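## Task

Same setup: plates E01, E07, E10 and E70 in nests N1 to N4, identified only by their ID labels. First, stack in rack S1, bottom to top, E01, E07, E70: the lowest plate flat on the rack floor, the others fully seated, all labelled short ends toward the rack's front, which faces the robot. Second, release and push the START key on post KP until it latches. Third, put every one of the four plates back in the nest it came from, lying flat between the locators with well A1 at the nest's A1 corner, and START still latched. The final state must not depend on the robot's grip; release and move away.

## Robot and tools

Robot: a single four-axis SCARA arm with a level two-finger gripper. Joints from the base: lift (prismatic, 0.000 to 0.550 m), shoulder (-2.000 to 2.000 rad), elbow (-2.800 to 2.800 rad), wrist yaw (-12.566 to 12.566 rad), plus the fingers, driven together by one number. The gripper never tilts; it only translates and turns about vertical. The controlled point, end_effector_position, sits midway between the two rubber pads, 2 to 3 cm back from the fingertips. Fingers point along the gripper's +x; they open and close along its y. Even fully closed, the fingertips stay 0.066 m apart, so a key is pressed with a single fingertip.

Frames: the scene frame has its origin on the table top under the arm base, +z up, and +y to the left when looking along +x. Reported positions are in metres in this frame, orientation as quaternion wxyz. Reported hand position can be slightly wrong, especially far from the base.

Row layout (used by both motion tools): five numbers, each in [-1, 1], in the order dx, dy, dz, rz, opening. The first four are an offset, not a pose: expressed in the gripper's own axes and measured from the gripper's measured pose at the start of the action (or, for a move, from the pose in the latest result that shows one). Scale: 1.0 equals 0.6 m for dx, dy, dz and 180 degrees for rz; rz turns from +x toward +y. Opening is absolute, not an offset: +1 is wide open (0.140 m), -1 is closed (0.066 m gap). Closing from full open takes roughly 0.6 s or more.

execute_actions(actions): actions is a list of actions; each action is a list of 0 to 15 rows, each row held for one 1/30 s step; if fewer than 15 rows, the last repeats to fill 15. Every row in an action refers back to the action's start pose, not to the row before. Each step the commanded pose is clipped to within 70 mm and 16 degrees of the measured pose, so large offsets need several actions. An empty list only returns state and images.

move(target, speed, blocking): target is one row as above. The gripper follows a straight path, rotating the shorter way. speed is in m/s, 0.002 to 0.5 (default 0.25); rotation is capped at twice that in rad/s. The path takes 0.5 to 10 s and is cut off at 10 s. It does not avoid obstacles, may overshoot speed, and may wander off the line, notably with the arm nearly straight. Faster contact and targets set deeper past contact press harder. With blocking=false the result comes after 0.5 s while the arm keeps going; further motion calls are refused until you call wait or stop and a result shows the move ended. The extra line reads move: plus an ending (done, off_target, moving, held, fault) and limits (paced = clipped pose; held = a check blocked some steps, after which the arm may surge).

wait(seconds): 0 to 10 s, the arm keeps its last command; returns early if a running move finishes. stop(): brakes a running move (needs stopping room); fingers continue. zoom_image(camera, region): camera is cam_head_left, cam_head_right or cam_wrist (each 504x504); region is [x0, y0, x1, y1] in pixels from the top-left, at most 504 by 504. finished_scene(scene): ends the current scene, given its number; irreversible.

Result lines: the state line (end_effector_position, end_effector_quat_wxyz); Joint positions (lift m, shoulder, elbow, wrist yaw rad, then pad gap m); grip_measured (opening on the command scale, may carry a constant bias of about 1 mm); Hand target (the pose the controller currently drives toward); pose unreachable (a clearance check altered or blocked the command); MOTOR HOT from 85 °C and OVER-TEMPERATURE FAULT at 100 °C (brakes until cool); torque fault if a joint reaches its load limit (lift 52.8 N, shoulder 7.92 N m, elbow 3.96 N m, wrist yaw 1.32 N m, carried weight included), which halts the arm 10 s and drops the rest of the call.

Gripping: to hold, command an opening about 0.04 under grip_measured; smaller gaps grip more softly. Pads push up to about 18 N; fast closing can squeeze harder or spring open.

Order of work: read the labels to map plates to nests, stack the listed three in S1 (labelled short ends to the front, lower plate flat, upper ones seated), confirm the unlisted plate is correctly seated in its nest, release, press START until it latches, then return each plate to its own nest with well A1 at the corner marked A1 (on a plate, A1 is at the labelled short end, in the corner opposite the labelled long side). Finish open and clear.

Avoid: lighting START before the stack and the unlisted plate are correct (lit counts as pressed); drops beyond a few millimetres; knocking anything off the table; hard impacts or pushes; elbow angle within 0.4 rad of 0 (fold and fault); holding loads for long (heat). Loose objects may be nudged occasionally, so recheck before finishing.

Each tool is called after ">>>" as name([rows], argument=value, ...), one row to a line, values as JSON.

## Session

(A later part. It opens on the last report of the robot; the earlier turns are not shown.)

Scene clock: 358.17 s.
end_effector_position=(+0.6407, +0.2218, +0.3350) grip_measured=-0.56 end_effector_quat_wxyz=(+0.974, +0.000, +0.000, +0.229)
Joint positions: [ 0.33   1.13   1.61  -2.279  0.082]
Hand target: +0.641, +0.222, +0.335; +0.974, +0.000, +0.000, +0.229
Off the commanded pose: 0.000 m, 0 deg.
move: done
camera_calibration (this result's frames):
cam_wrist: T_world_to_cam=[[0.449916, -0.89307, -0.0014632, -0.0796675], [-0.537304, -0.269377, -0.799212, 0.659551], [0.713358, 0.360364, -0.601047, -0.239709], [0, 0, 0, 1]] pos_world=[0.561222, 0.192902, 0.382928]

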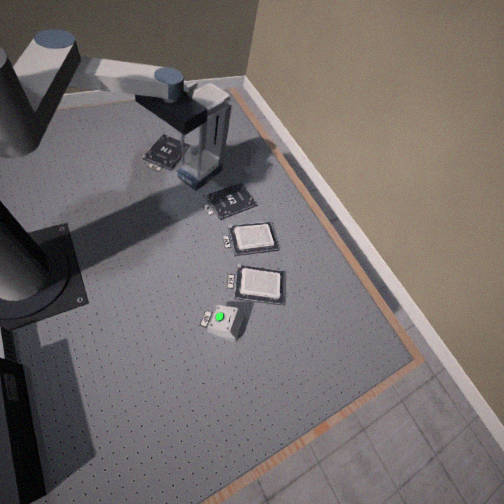

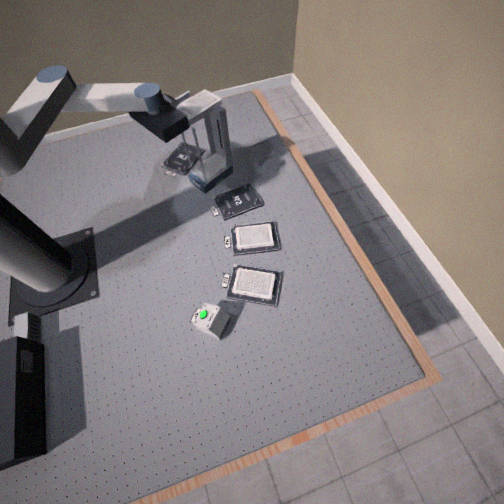

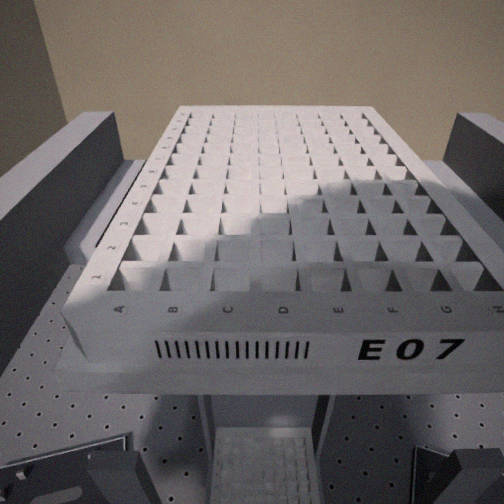

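>>> move(target=[-0.03528, 0.27634, 0, 0.09336, -0.62], speed=0.25)

Scene clock: 362.53 s.
end_effector_position=(+0.5478, +0.3609, +0.3350) grip_measured=-0.56 end_effector_quat_wxyz=(+0.930, +0.000, +0.000, +0.369)
Joint positions: [ 0.33   1.459  1.627 -2.331  0.082]
Hand target: +0.548, +0.361, +0.335; +0.930, +0.000, +0.000, +0.368
Off the commanded pose: 0.000 m, 0 deg.
move: done
camera_calibration (this result's frames):
cam_wrist: T_world_to_cam=[[0.689371, -0.724407, -0.0014632, -0.10564], [-0.43621, -0.413498, -0.799212, 0.64376], [0.57835, 0.551592, -0.601047, -0.218652], [0, 0, 0, 1]] pos_world=[0.480096, 0.310274, 0.382926]

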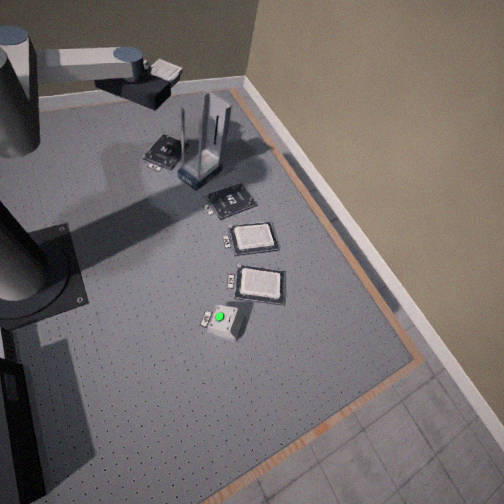

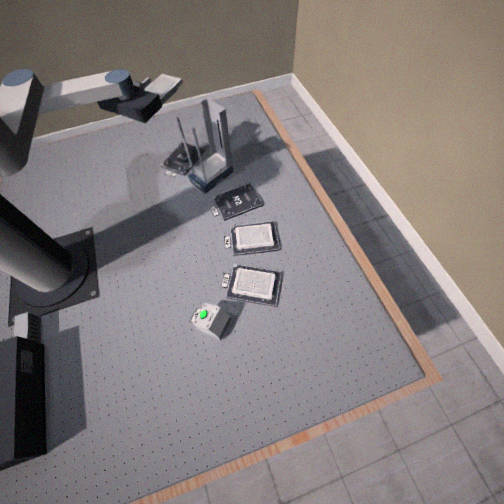

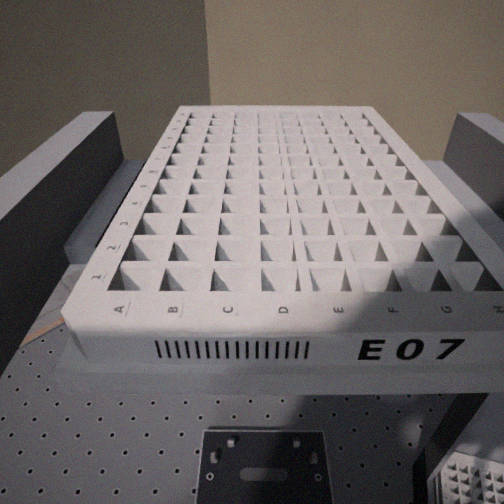

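>>> move(target=[0.0001, -0.0004, -0.48, -0.0003, -0.62], speed=0.25)

>>> move(target=[0, 0, -0.0212, 0, -0.62], speed=0.012)

Scene clock: 367.23 s.
end_effector_position=(+0.5479, +0.3609, +0.0469) grip_measured=-0.56 end_effector_quat_wxyz=(+0.930, +0.000, +0.000, +0.368)
Joint positions: [ 0.042  1.459  1.627 -2.332  0.082]
Hand target: +0.548, +0.361, +0.047; +0.930, +0.000, +0.000, +0.368
Off the commanded pose: 0.000 m, 0 deg.
move: done
camera_calibration (this result's frames):
cam_wrist: T_world_to_cam=[[0.688934, -0.724823, -0.0014632, -0.105819], [-0.436459, -0.413235, -0.799212, 0.413591], [0.578683, 0.551243, -0.601047, -0.391891], [0, 0, 0, 1]] pos_world=[0.480198, 0.310238, 0.0948467]

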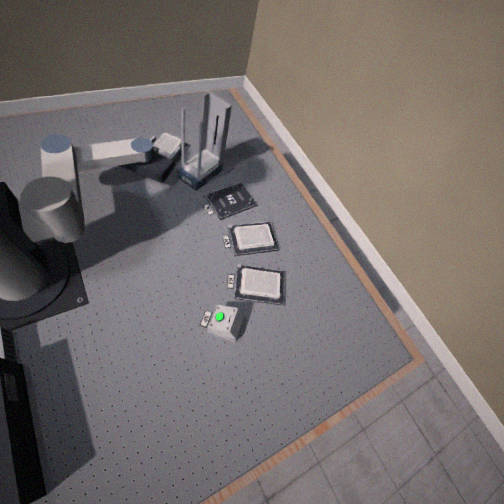

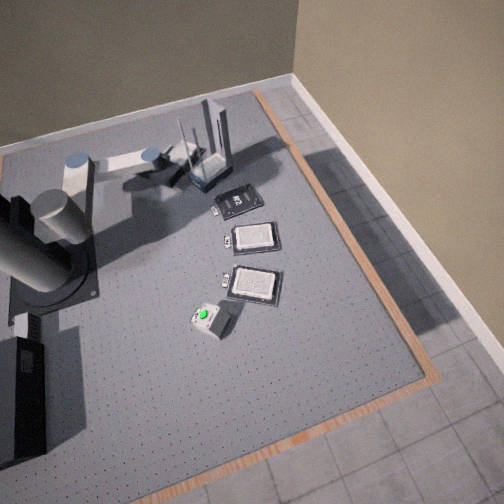

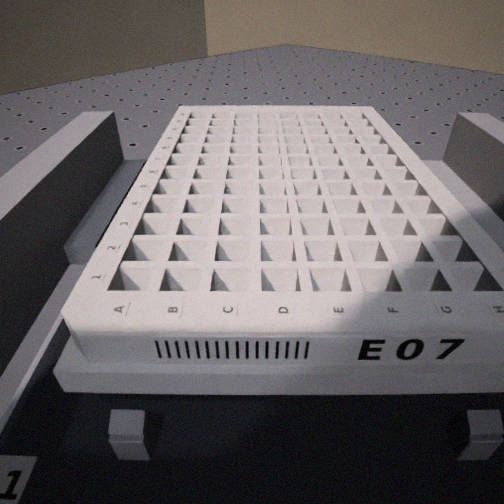

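Scene clock: 368.50 s.
end_effector_position=(+0.5479, +0.3609, +0.0348) grip_measured=-0.56 end_effector_quat_wxyz=(+0.930, +0.000, +0.000, +0.368)
Joint positions: [ 0.03   1.459  1.627 -2.332  0.082]
Hand target: +0.548, +0.361, +0.034; +0.930, +0.000, +0.000, +0.368
Off the commanded pose: 0.001 m, 0 deg.
move: done
camera_calibration (this result's frames):
cam_wrist: T_world_to_cam=[[0.688975, -0.724784, -0.0014632, -0.105866], [-0.436436, -0.41326, -0.799212, 0.403851], [0.578651, 0.551276, -0.601047, -0.399193], [0, 0, 0, 1]] pos_world=[0.480188, 0.31023, 0.0826739]

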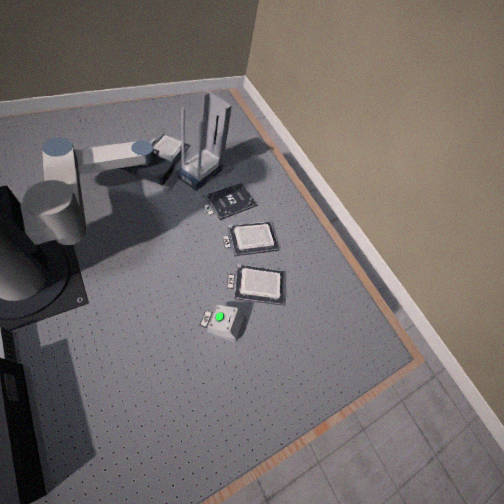

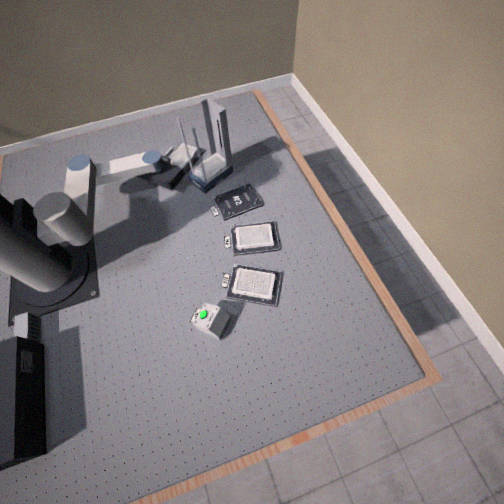

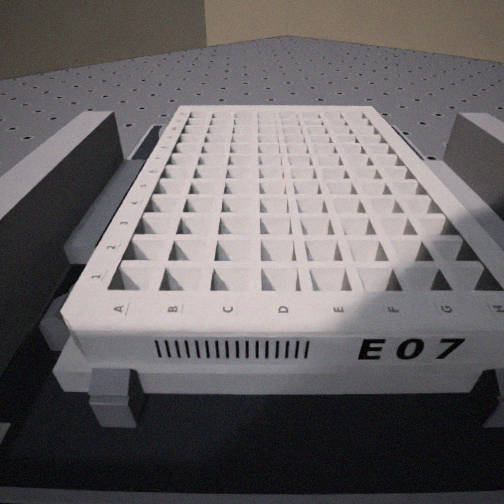

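Seated. Release, lift to z≈0.064, retreat 0.10.

>>> move(target=[0, 0, 0.001, 0, 0.1], speed=0.01)

>>> move(target=[0, 0, 0.0478, 0, 0.1], speed=0.1)

>>> move(target=[-0.17, 0, 0, 0, 0.1], speed=0.2)

Scene clock: 371.70 s.
end_effector_position=(+0.5479, +0.3609, +0.0353) grip_measured=+0.10 end_effector_quat_wxyz=(+0.930, +0.000, +0.000, +0.368)
Joint positions: [ 0.03   1.459  1.627 -2.332  0.107]
Hand target: +0.548, +0.361, +0.035; +0.930, +0.000, +0.000, +0.368
Off the commanded pose: 0.000 m, 0 deg.
move: done
camera_calibration (this result's frames):
cam_wrist: T_world_to_cam=[[0.688983, -0.724776, -0.0014632, -0.10587], [-0.436431, -0.413265, -0.799212, 0.404281], [0.578645, 0.551282, -0.601047, -0.398869], [0, 0, 0, 1]] pos_world=[0.480187, 0.310232, 0.0832128]

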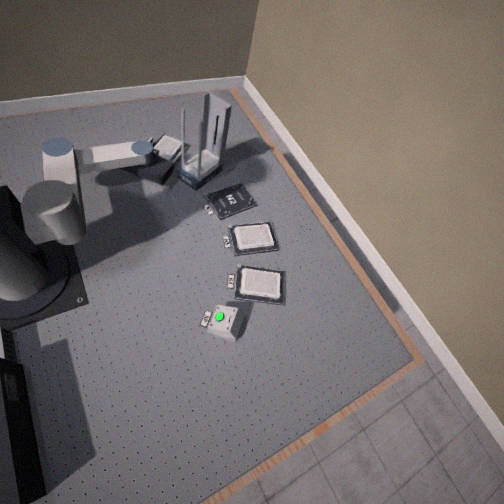

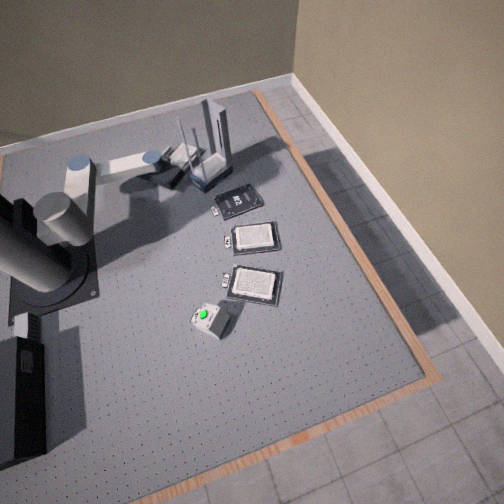

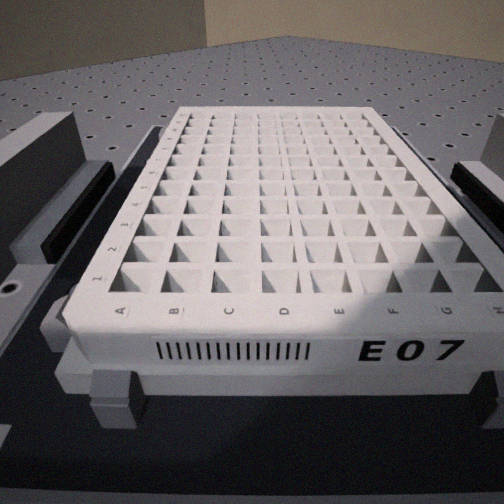

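Scene clock: 372.40 s.
end_effector_position=(+0.5479, +0.3609, +0.0641) grip_measured=+0.10 end_effector_quat_wxyz=(+0.930, +0.000, +0.000, +0.368)
Joint positions: [ 0.059  1.459  1.627 -2.332  0.107]
Hand target: +0.548, +0.361, +0.064; +0.930, +0.000, +0.000, +0.368
Off the commanded pose: 0.000 m, 0 deg.
move: done
camera_calibration (this result's frames):
cam_wrist: T_world_to_cam=[[0.689004, -0.724756, -0.0014632, -0.105838], [-0.436419, -0.413277, -0.799212, 0.427257], [0.578629, 0.551299, -0.601047, -0.381592], [0, 0, 0, 1]] pos_world=[0.480186, 0.31024, 0.11196]

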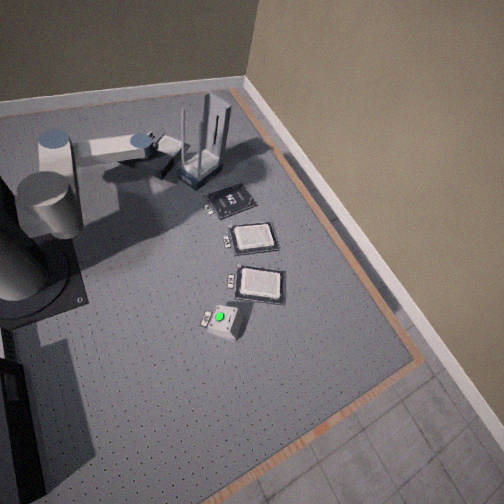

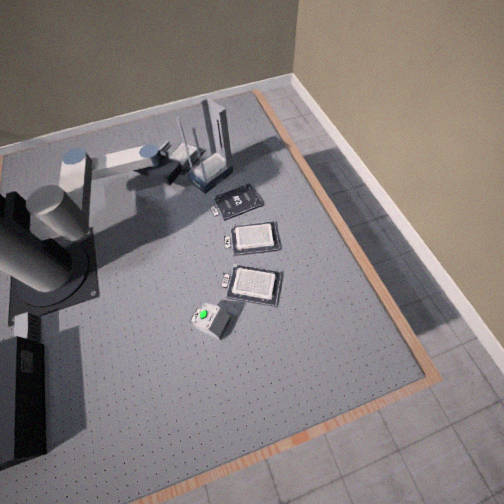

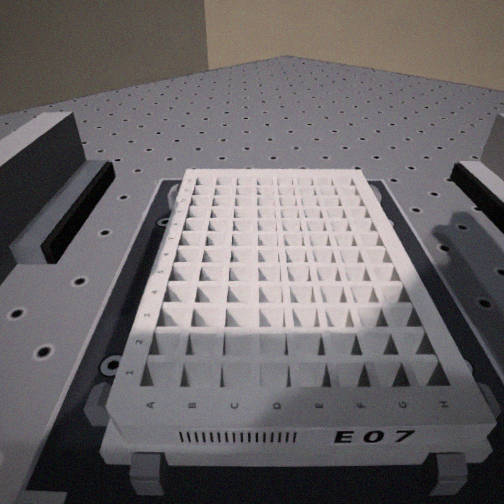

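Scene clock: 373.27 s.
end_effector_position=(+0.4736, +0.2909, +0.0641) grip_measured=+0.10 end_effector_quat_wxyz=(+0.930, +0.000, +0.000, +0.368)
Joint positions: [ 0.059  1.673  1.114 -2.032  0.107]
Hand target: +0.474, +0.291, +0.064; +0.930, +0.000, +0.000, +0.368
Off the commanded pose: 0.000 m, 0 deg.
move: done
camera_calibration (this result's frames):
cam_wrist: T_world_to_cam=[[0.6888, -0.72495, -0.0014632, -0.105191], [-0.436536, -0.413154, -0.799212, 0.365922], [0.578784, 0.551136, -0.601047, -0.300043], [0, 0, 0, 1]] pos_world=[0.405854, 0.240289, 0.111956]

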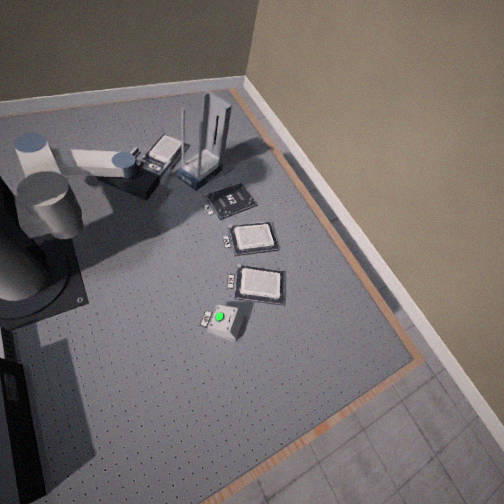

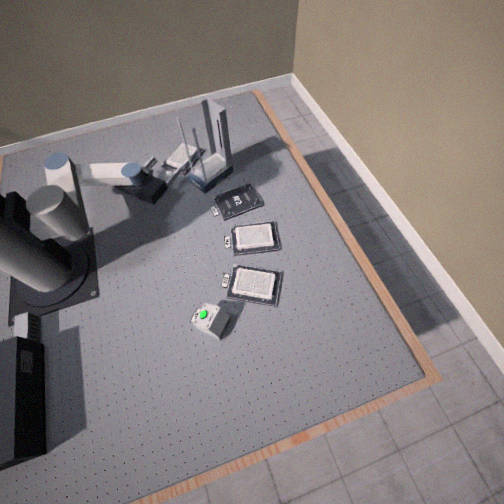

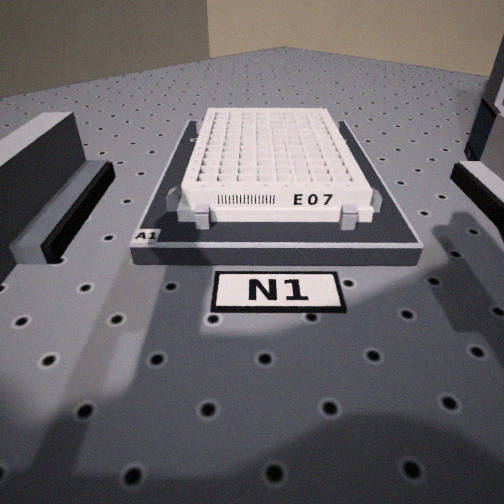

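>>> move(target=[-0.03555, -0.22646, 0, -0.09325, 0.1], speed=0.2)

Scene clock: 377.30 s.
end_effector_position=(+0.5511, +0.1772, +0.0641) grip_measured=+0.10 end_effector_quat_wxyz=(+0.974, +0.000, +0.000, +0.228)
Joint positions: [ 0.059  1.323  1.109 -1.97   0.107]
Hand target: +0.551, +0.177, +0.064; +0.974, +0.000, +0.000, +0.229
Off the commanded pose: 0.000 m, 0 deg.
move: done
camera_calibration (this result's frames):
cam_wrist: T_world_to_cam=[[0.449755, -0.893151, -0.0014632, -0.0794603], [-0.537353, -0.26928, -0.799212, 0.382877], [0.713423, 0.360236, -0.601047, -0.32265], [0, 0, 0, 1]] pos_world=[0.471664, 0.148361, 0.111956]

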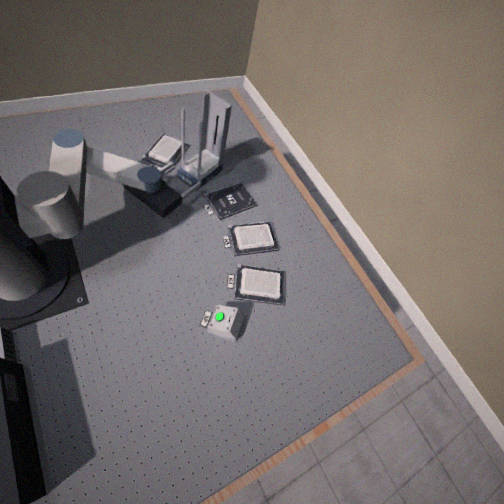

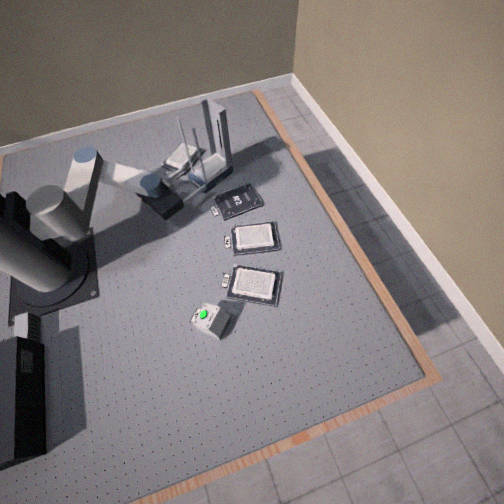

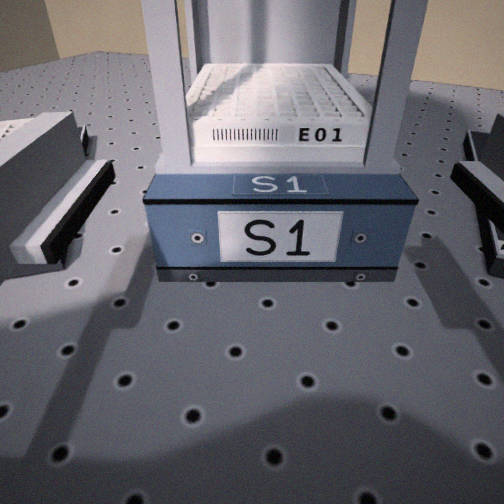

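>>> move(target=[0.16657, 0, 0, 0, 0.1], speed=0.15)

>>> move(target=[0, 0, 0, 0, -0.62], speed=0.01)

Scene clock: 382.00 s.
end_effector_position=(+0.6406, +0.2218, +0.0641) grip_measured=+0.10 end_effector_quat_wxyz=(+0.974, +0.000, +0.000, +0.229)
Joint positions: [ 0.059  1.13   1.61  -2.279  0.107]
Hand target: +0.641, +0.222, +0.064; +0.974, +0.000, +0.000, +0.228
Off the commanded pose: 0.000 m, 0 deg.
move: done
camera_calibration (this result's frames):
cam_wrist: T_world_to_cam=[[0.450081, -0.892987, -0.0014632, -0.0801573], [-0.537255, -0.269476, -0.799212, 0.442964], [0.713292, 0.360496, -0.601047, -0.402546], [0, 0, 0, 1]] pos_world=[0.561195, 0.192905, 0.111956]

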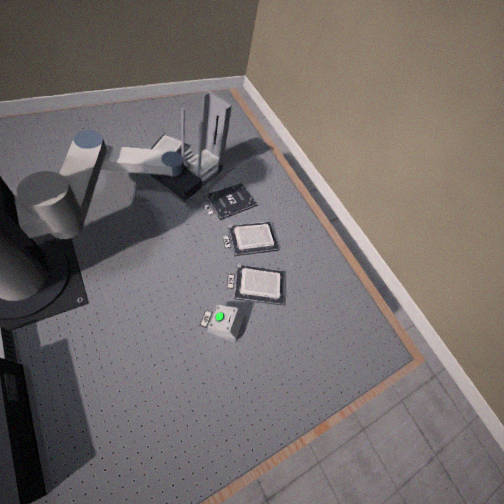

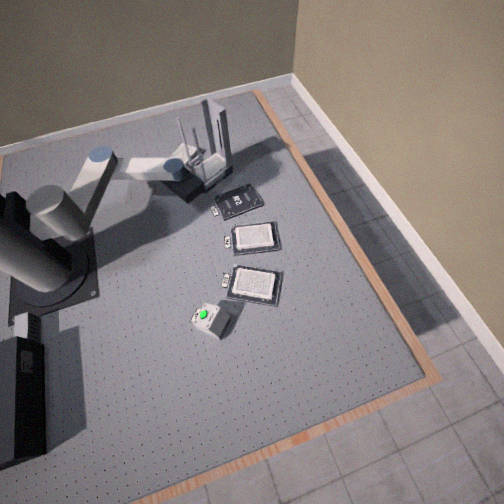

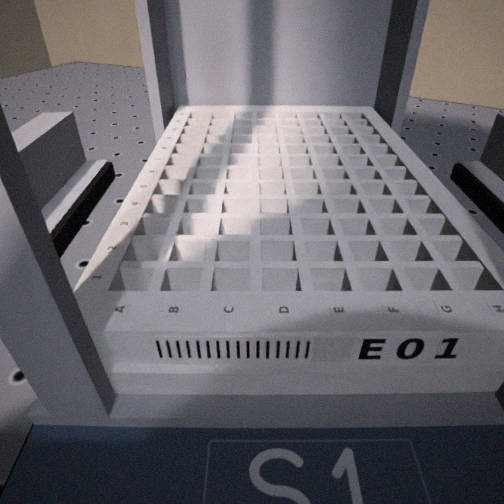

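Scene clock: 382.50 s.
end_effector_position=(+0.6406, +0.2218, +0.0641) grip_measured=-0.56 end_effector_quat_wxyz=(+0.974, +0.000, +0.000, +0.229)
Joint positions: [ 0.059  1.13   1.61  -2.279  0.082]
Hand target: +0.641, +0.222, +0.064; +0.974, +0.000, +0.000, +0.229
Off the commanded pose: 0.000 m, 0 deg.
move: done
camera_calibration (this result's frames):
cam_wrist: T_world_to_cam=[[0.450081, -0.892986, -0.0014632, -0.0801581], [-0.537254, -0.269476, -0.799212, 0.442964], [0.713291, 0.360497, -0.601047, -0.402545], [0, 0, 0, 1]] pos_world=[0.561194, 0.192904, 0.111956]

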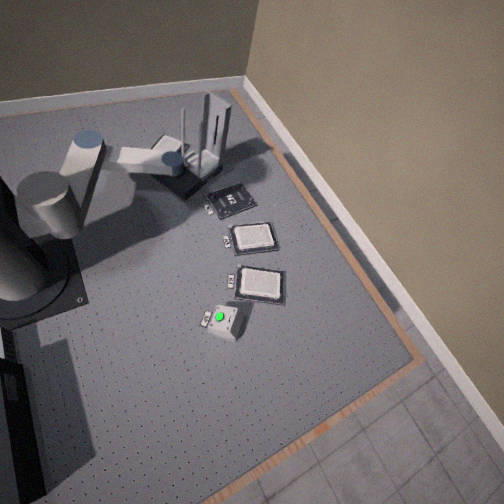

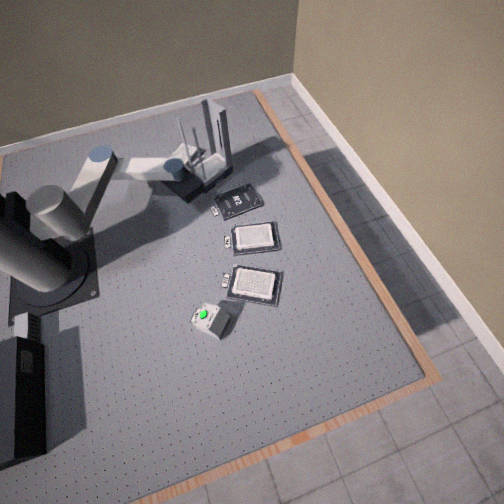

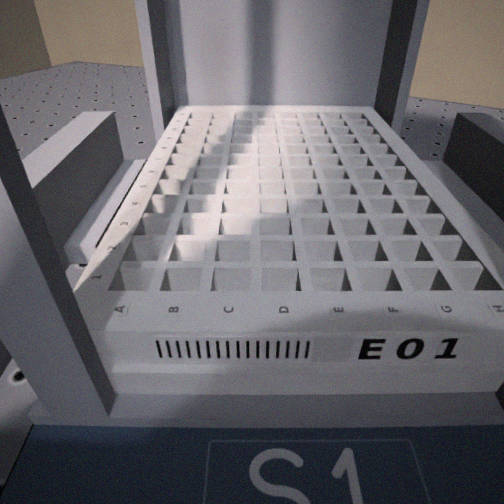

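>>> move(target=[0, 0, 0.4515, 0, -0.62], speed=0.25)

>>> zoom_image(camera="cam_wrist", region=[150, 70, 402, 150])

Scene clock: 385.43 s.
end_effector_position=(+0.6406, +0.2218, +0.3350) grip_measured=-0.56 end_effector_quat_wxyz=(+0.973, +0.000, +0.000, +0.229)
Joint positions: [ 0.33   1.13   1.61  -2.279  0.082]
Hand target: +0.641, +0.222, +0.335; +0.974, +0.000, +0.000, +0.229
Off the commanded pose: 0.000 m, 0 deg.
move: done
camera_calibration (this result's frames):
cam_wrist: T_world_to_cam=[[0.450128, -0.892963, -0.0014632, -0.0797788], [-0.53724, -0.269504, -0.799212, 0.659515], [0.713273, 0.360534, -0.601047, -0.239691], [0, 0, 0, 1]] pos_world=[0.561194, 0.19292, 0.38291]

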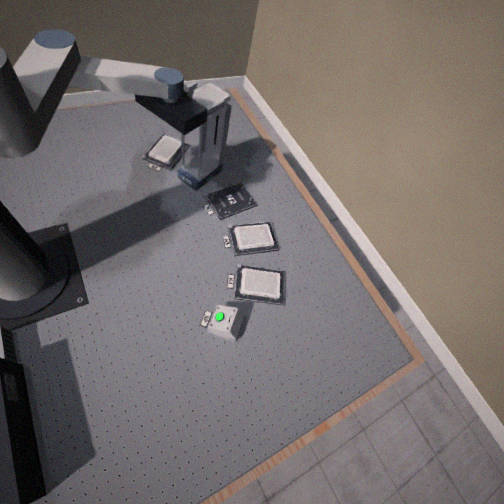

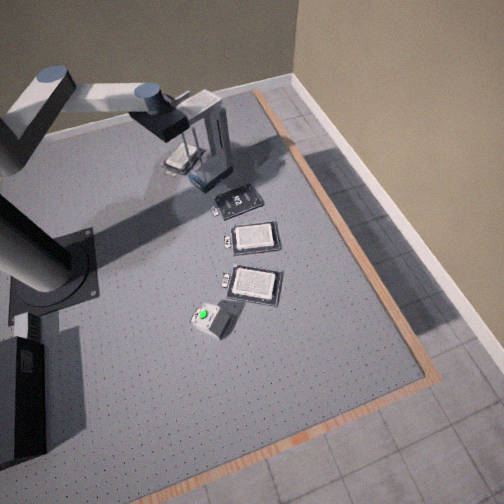

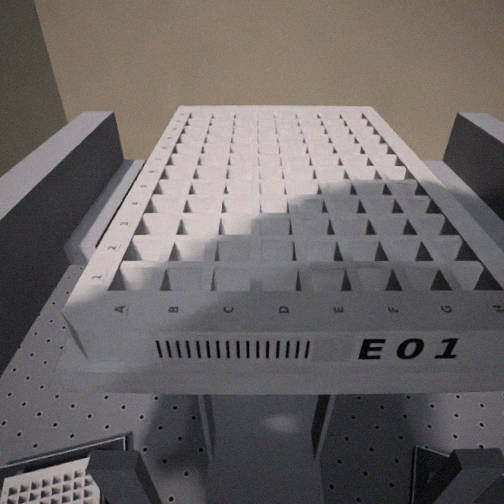

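Region (150, 70, 402, 150) of cam_wrist's 504x504 image, scaled by 2.000, with more detail than that image has; it fills the top 160 rows of this view, and the rest is white.

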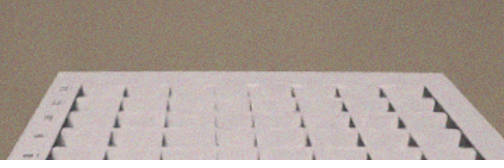

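>>> move(target=[-0.05143, -0.28029, 0, -0.12092, -0.62], speed=0.25)

Scene clock: 390.57 s.
end_effector_position=(+0.6879, +0.0574, +0.3350) grip_measured=-0.56 end_effector_quat_wxyz=(+0.999, +0.000, +0.000, +0.041)
Joint positions: [ 0.33   0.814  1.612 -2.345  0.082]
Hand target: +0.688, +0.058, +0.335; +0.999, +0.000, +0.000, +0.041
Off the commanded pose: 0.000 m, 0 deg.
move: done
camera_calibration (this result's frames):
cam_wrist: T_world_to_cam=[[0.0865081, -0.99625, -0.0014632, 0.00817588], [-0.598896, -0.0508305, -0.799212, 0.670472], [0.796141, 0.0700146, -0.601047, -0.254476], [0, 0, 0, 1]] pos_world=[0.603434, 0.0600427, 0.382909]

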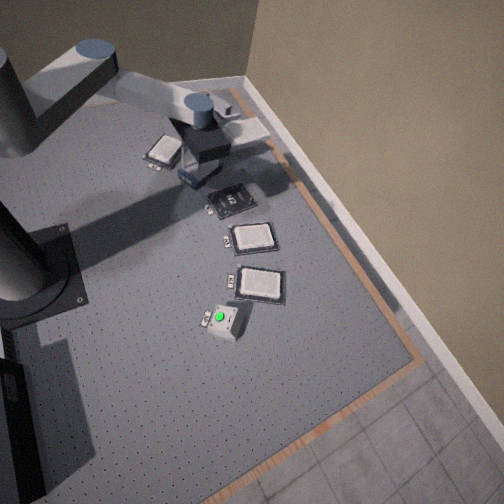

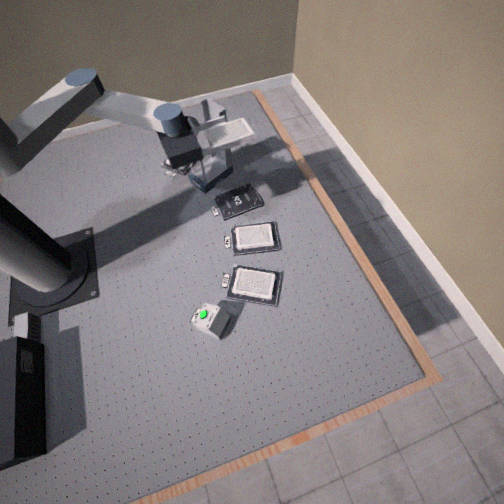

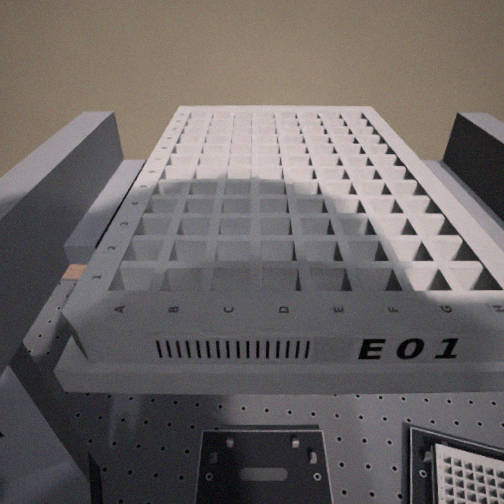

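>>> move(target=[0, 0.0003, -0.48, 0, -0.62], speed=0.25)

>>> move(target=[0, 0, -0.0212, 0, -0.62], speed=0.012)

Scene clock: 395.33 s.
end_effector_position=(+0.6879, +0.0575, +0.0469) grip_measured=-0.56 end_effector_quat_wxyz=(+0.999, +0.000, +0.000, +0.041)
Joint positions: [ 0.042  0.814  1.612 -2.345  0.082]
Hand target: +0.688, +0.058, +0.047; +0.999, +0.000, +0.000, +0.041
Off the commanded pose: 0.000 m, 0 deg.
move: done
camera_calibration (this result's frames):
cam_wrist: T_world_to_cam=[[0.0865718, -0.996245, -0.0014632, 0.00783509], [-0.598892, -0.0508688, -0.799212, 0.440232], [0.796136, 0.0700655, -0.601047, -0.427622], [0, 0, 0, 1]] pos_world=[0.603419, 0.0601613, 0.0948296]

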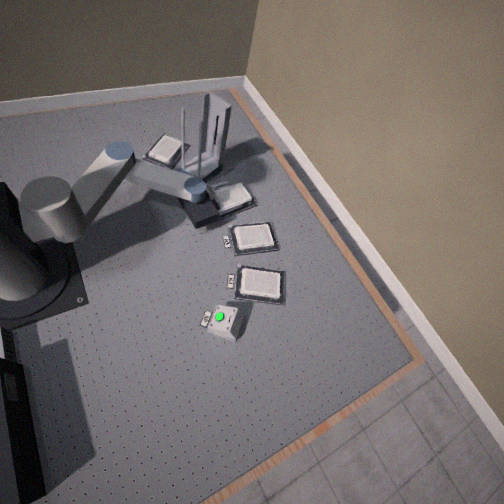

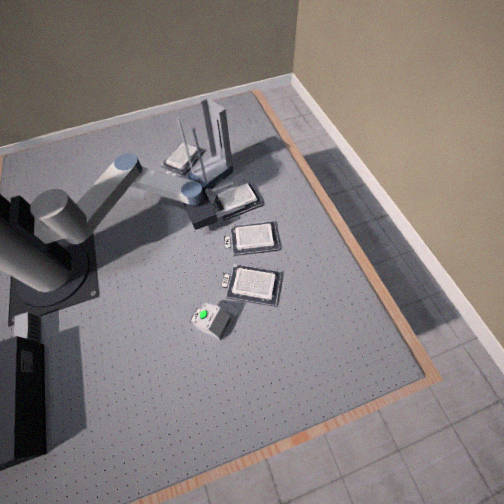

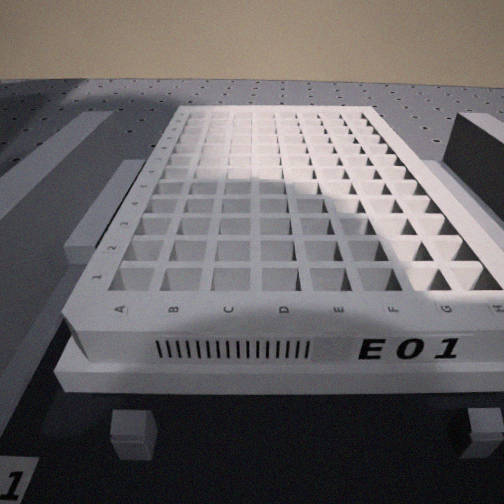

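Scene clock: 396.60 s.
end_effector_position=(+0.6879, +0.0575, +0.0348) grip_measured=-0.56 end_effector_quat_wxyz=(+0.999, +0.000, +0.000, +0.041)
Joint positions: [ 0.03   0.814  1.612 -2.345  0.082]
Hand target: +0.688, +0.058, +0.034; +0.999, +0.000, +0.000, +0.041
Off the commanded pose: 0.001 m, 0 deg.
move: done
camera_calibration (this result's frames):
cam_wrist: T_world_to_cam=[[0.0866016, -0.996242, -0.0014632, 0.00779433], [-0.598891, -0.0508867, -0.799212, 0.430536], [0.796134, 0.0700894, -0.601047, -0.434897], [0, 0, 0, 1]] pos_world=[0.603405, 0.0601553, 0.0827078]

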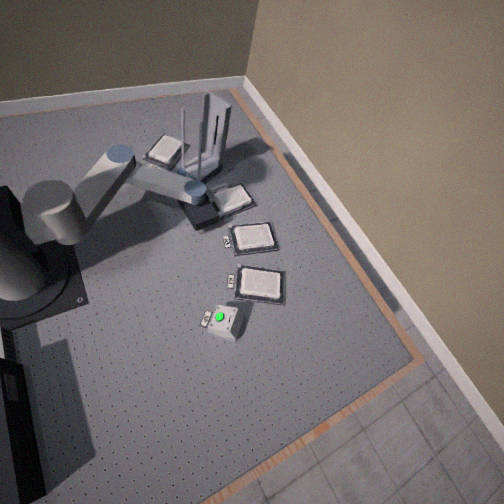

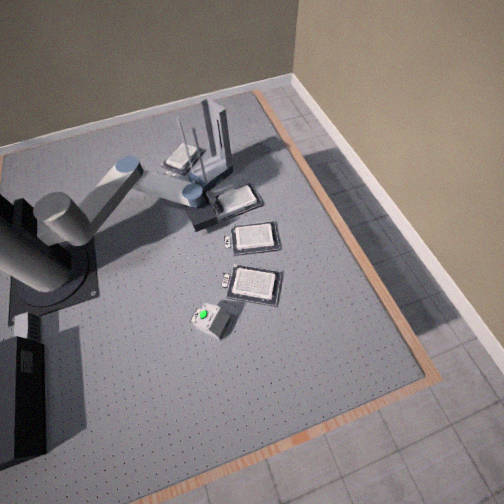

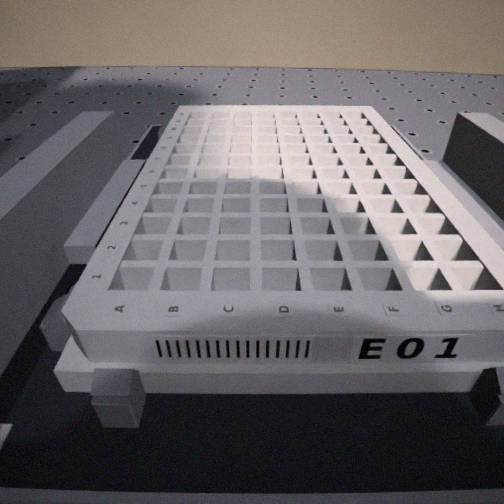

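Seated. Release, lift, and move clear.

>>> move(target=[0, 0, 0.001, 0, 0.1], speed=0.01)

>>> move(target=[0, 0, 0.05, 0, 0.1], speed=0.1)

>>> move(target=[-0.2, 0, 0.05, 0, 0.1], speed=0.2)

Scene clock: 400.20 s.
end_effector_position=(+0.6879, +0.0575, +0.0353) grip_measured=+0.10 end_effector_quat_wxyz=(+0.999, +0.000, +0.000, +0.041)
Joint positions: [ 0.03   0.814  1.612 -2.345  0.107]
Hand target: +0.688, +0.058, +0.035; +0.999, +0.000, +0.000, +0.041
Off the commanded pose: 0.000 m, 0 deg.
move: done
camera_calibration (this result's frames):
cam_wrist: T_world_to_cam=[[0.0866066, -0.996242, -0.0014632, 0.00779282], [-0.598891, -0.0508897, -0.799212, 0.430968], [0.796134, 0.0700933, -0.601047, -0.434574], [0, 0, 0, 1]] pos_world=[0.603406, 0.0601561, 0.0832466]

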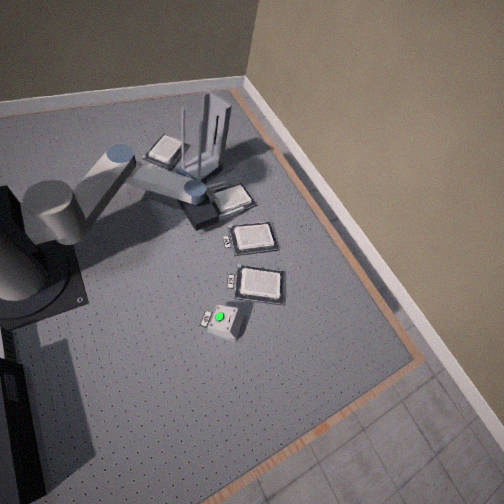

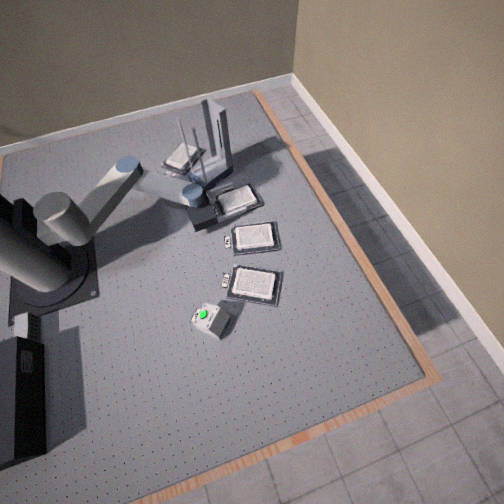

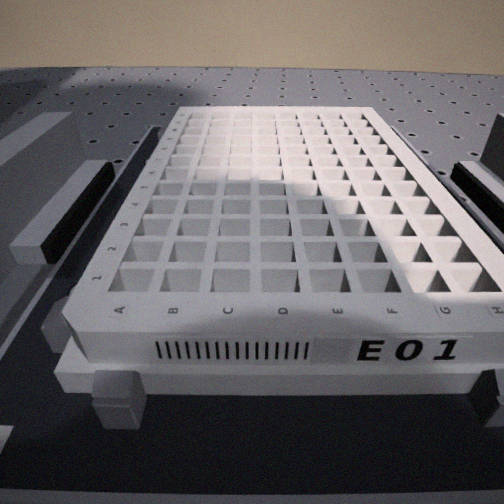

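Scene clock: 400.93 s.
end_effector_position=(+0.6879, +0.0575, +0.0654) grip_measured=+0.10 end_effector_quat_wxyz=(+0.999, +0.000, +0.000, +0.041)
Joint positions: [ 0.06   0.814  1.612 -2.345  0.107]
Hand target: +0.688, +0.058, +0.065; +0.999, +0.000, +0.000, +0.041
Off the commanded pose: 0.000 m, 0 deg.
move: done
camera_calibration (this result's frames):
cam_wrist: T_world_to_cam=[[0.0866375, -0.996239, -0.0014632, 0.00782492], [-0.598889, -0.0509083, -0.799212, 0.455], [0.796132, 0.070118, -0.601047, -0.416506], [0, 0, 0, 1]] pos_world=[0.603411, 0.0601634, 0.113313]

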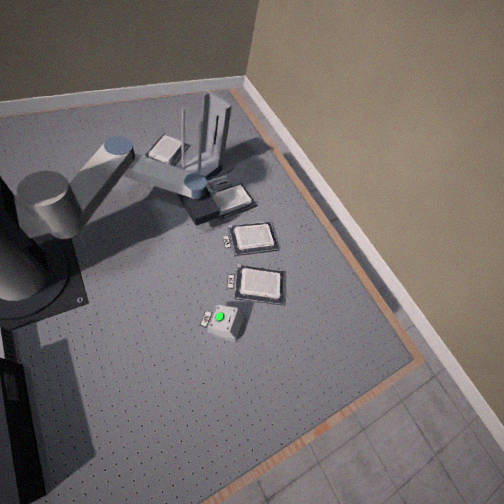

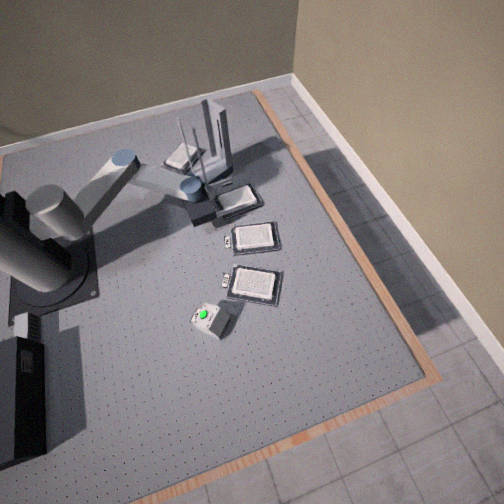

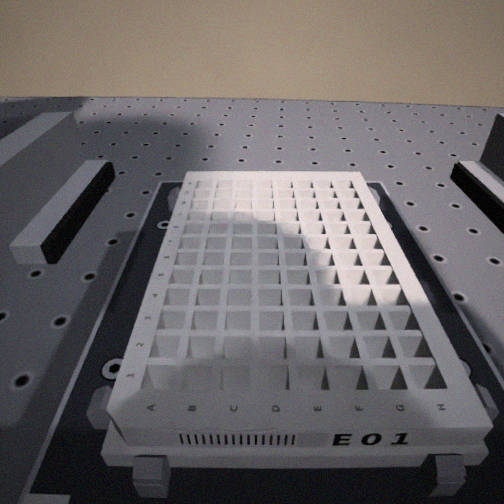

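Scene clock: 401.90 s.
end_effector_position=(+0.5682, +0.0477, +0.0955) grip_measured=+0.10 end_effector_quat_wxyz=(+0.999, +0.000, +0.000, +0.041)
Joint positions: [ 0.09   1.066  1.02  -2.006  0.107]
Hand target: +0.568, +0.048, +0.095; +0.999, +0.000, +0.000, +0.041
Off the commanded pose: 0.000 m, 0 deg.
move: done
camera_calibration (this result's frames):
cam_wrist: T_world_to_cam=[[0.0863623, -0.996263, -0.0014632, 0.00860734], [-0.598903, -0.0507429, -0.799212, 0.406854], [0.796151, 0.0698981, -0.601047, -0.30247], [0, 0, 0, 1]] pos_world=[0.483735, 0.0503622, 0.143377]

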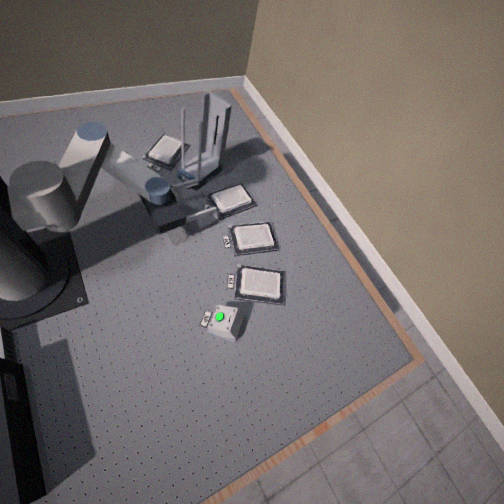

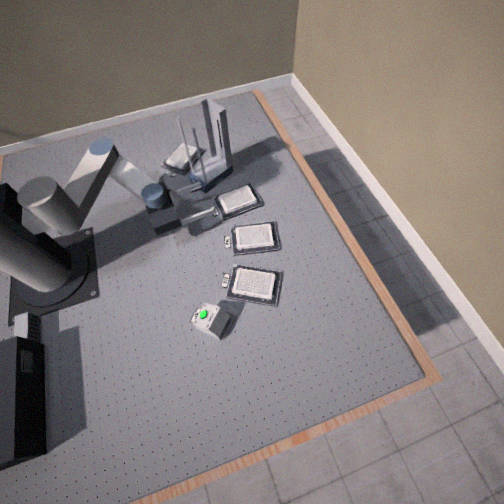

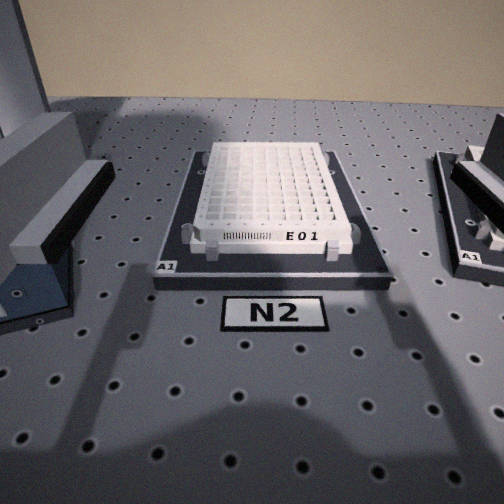

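All plates are back in their nests, START is lit and latched, and the gripper is clear.

>>> finished_scene(scene=2)

The scene is finished: the task was done.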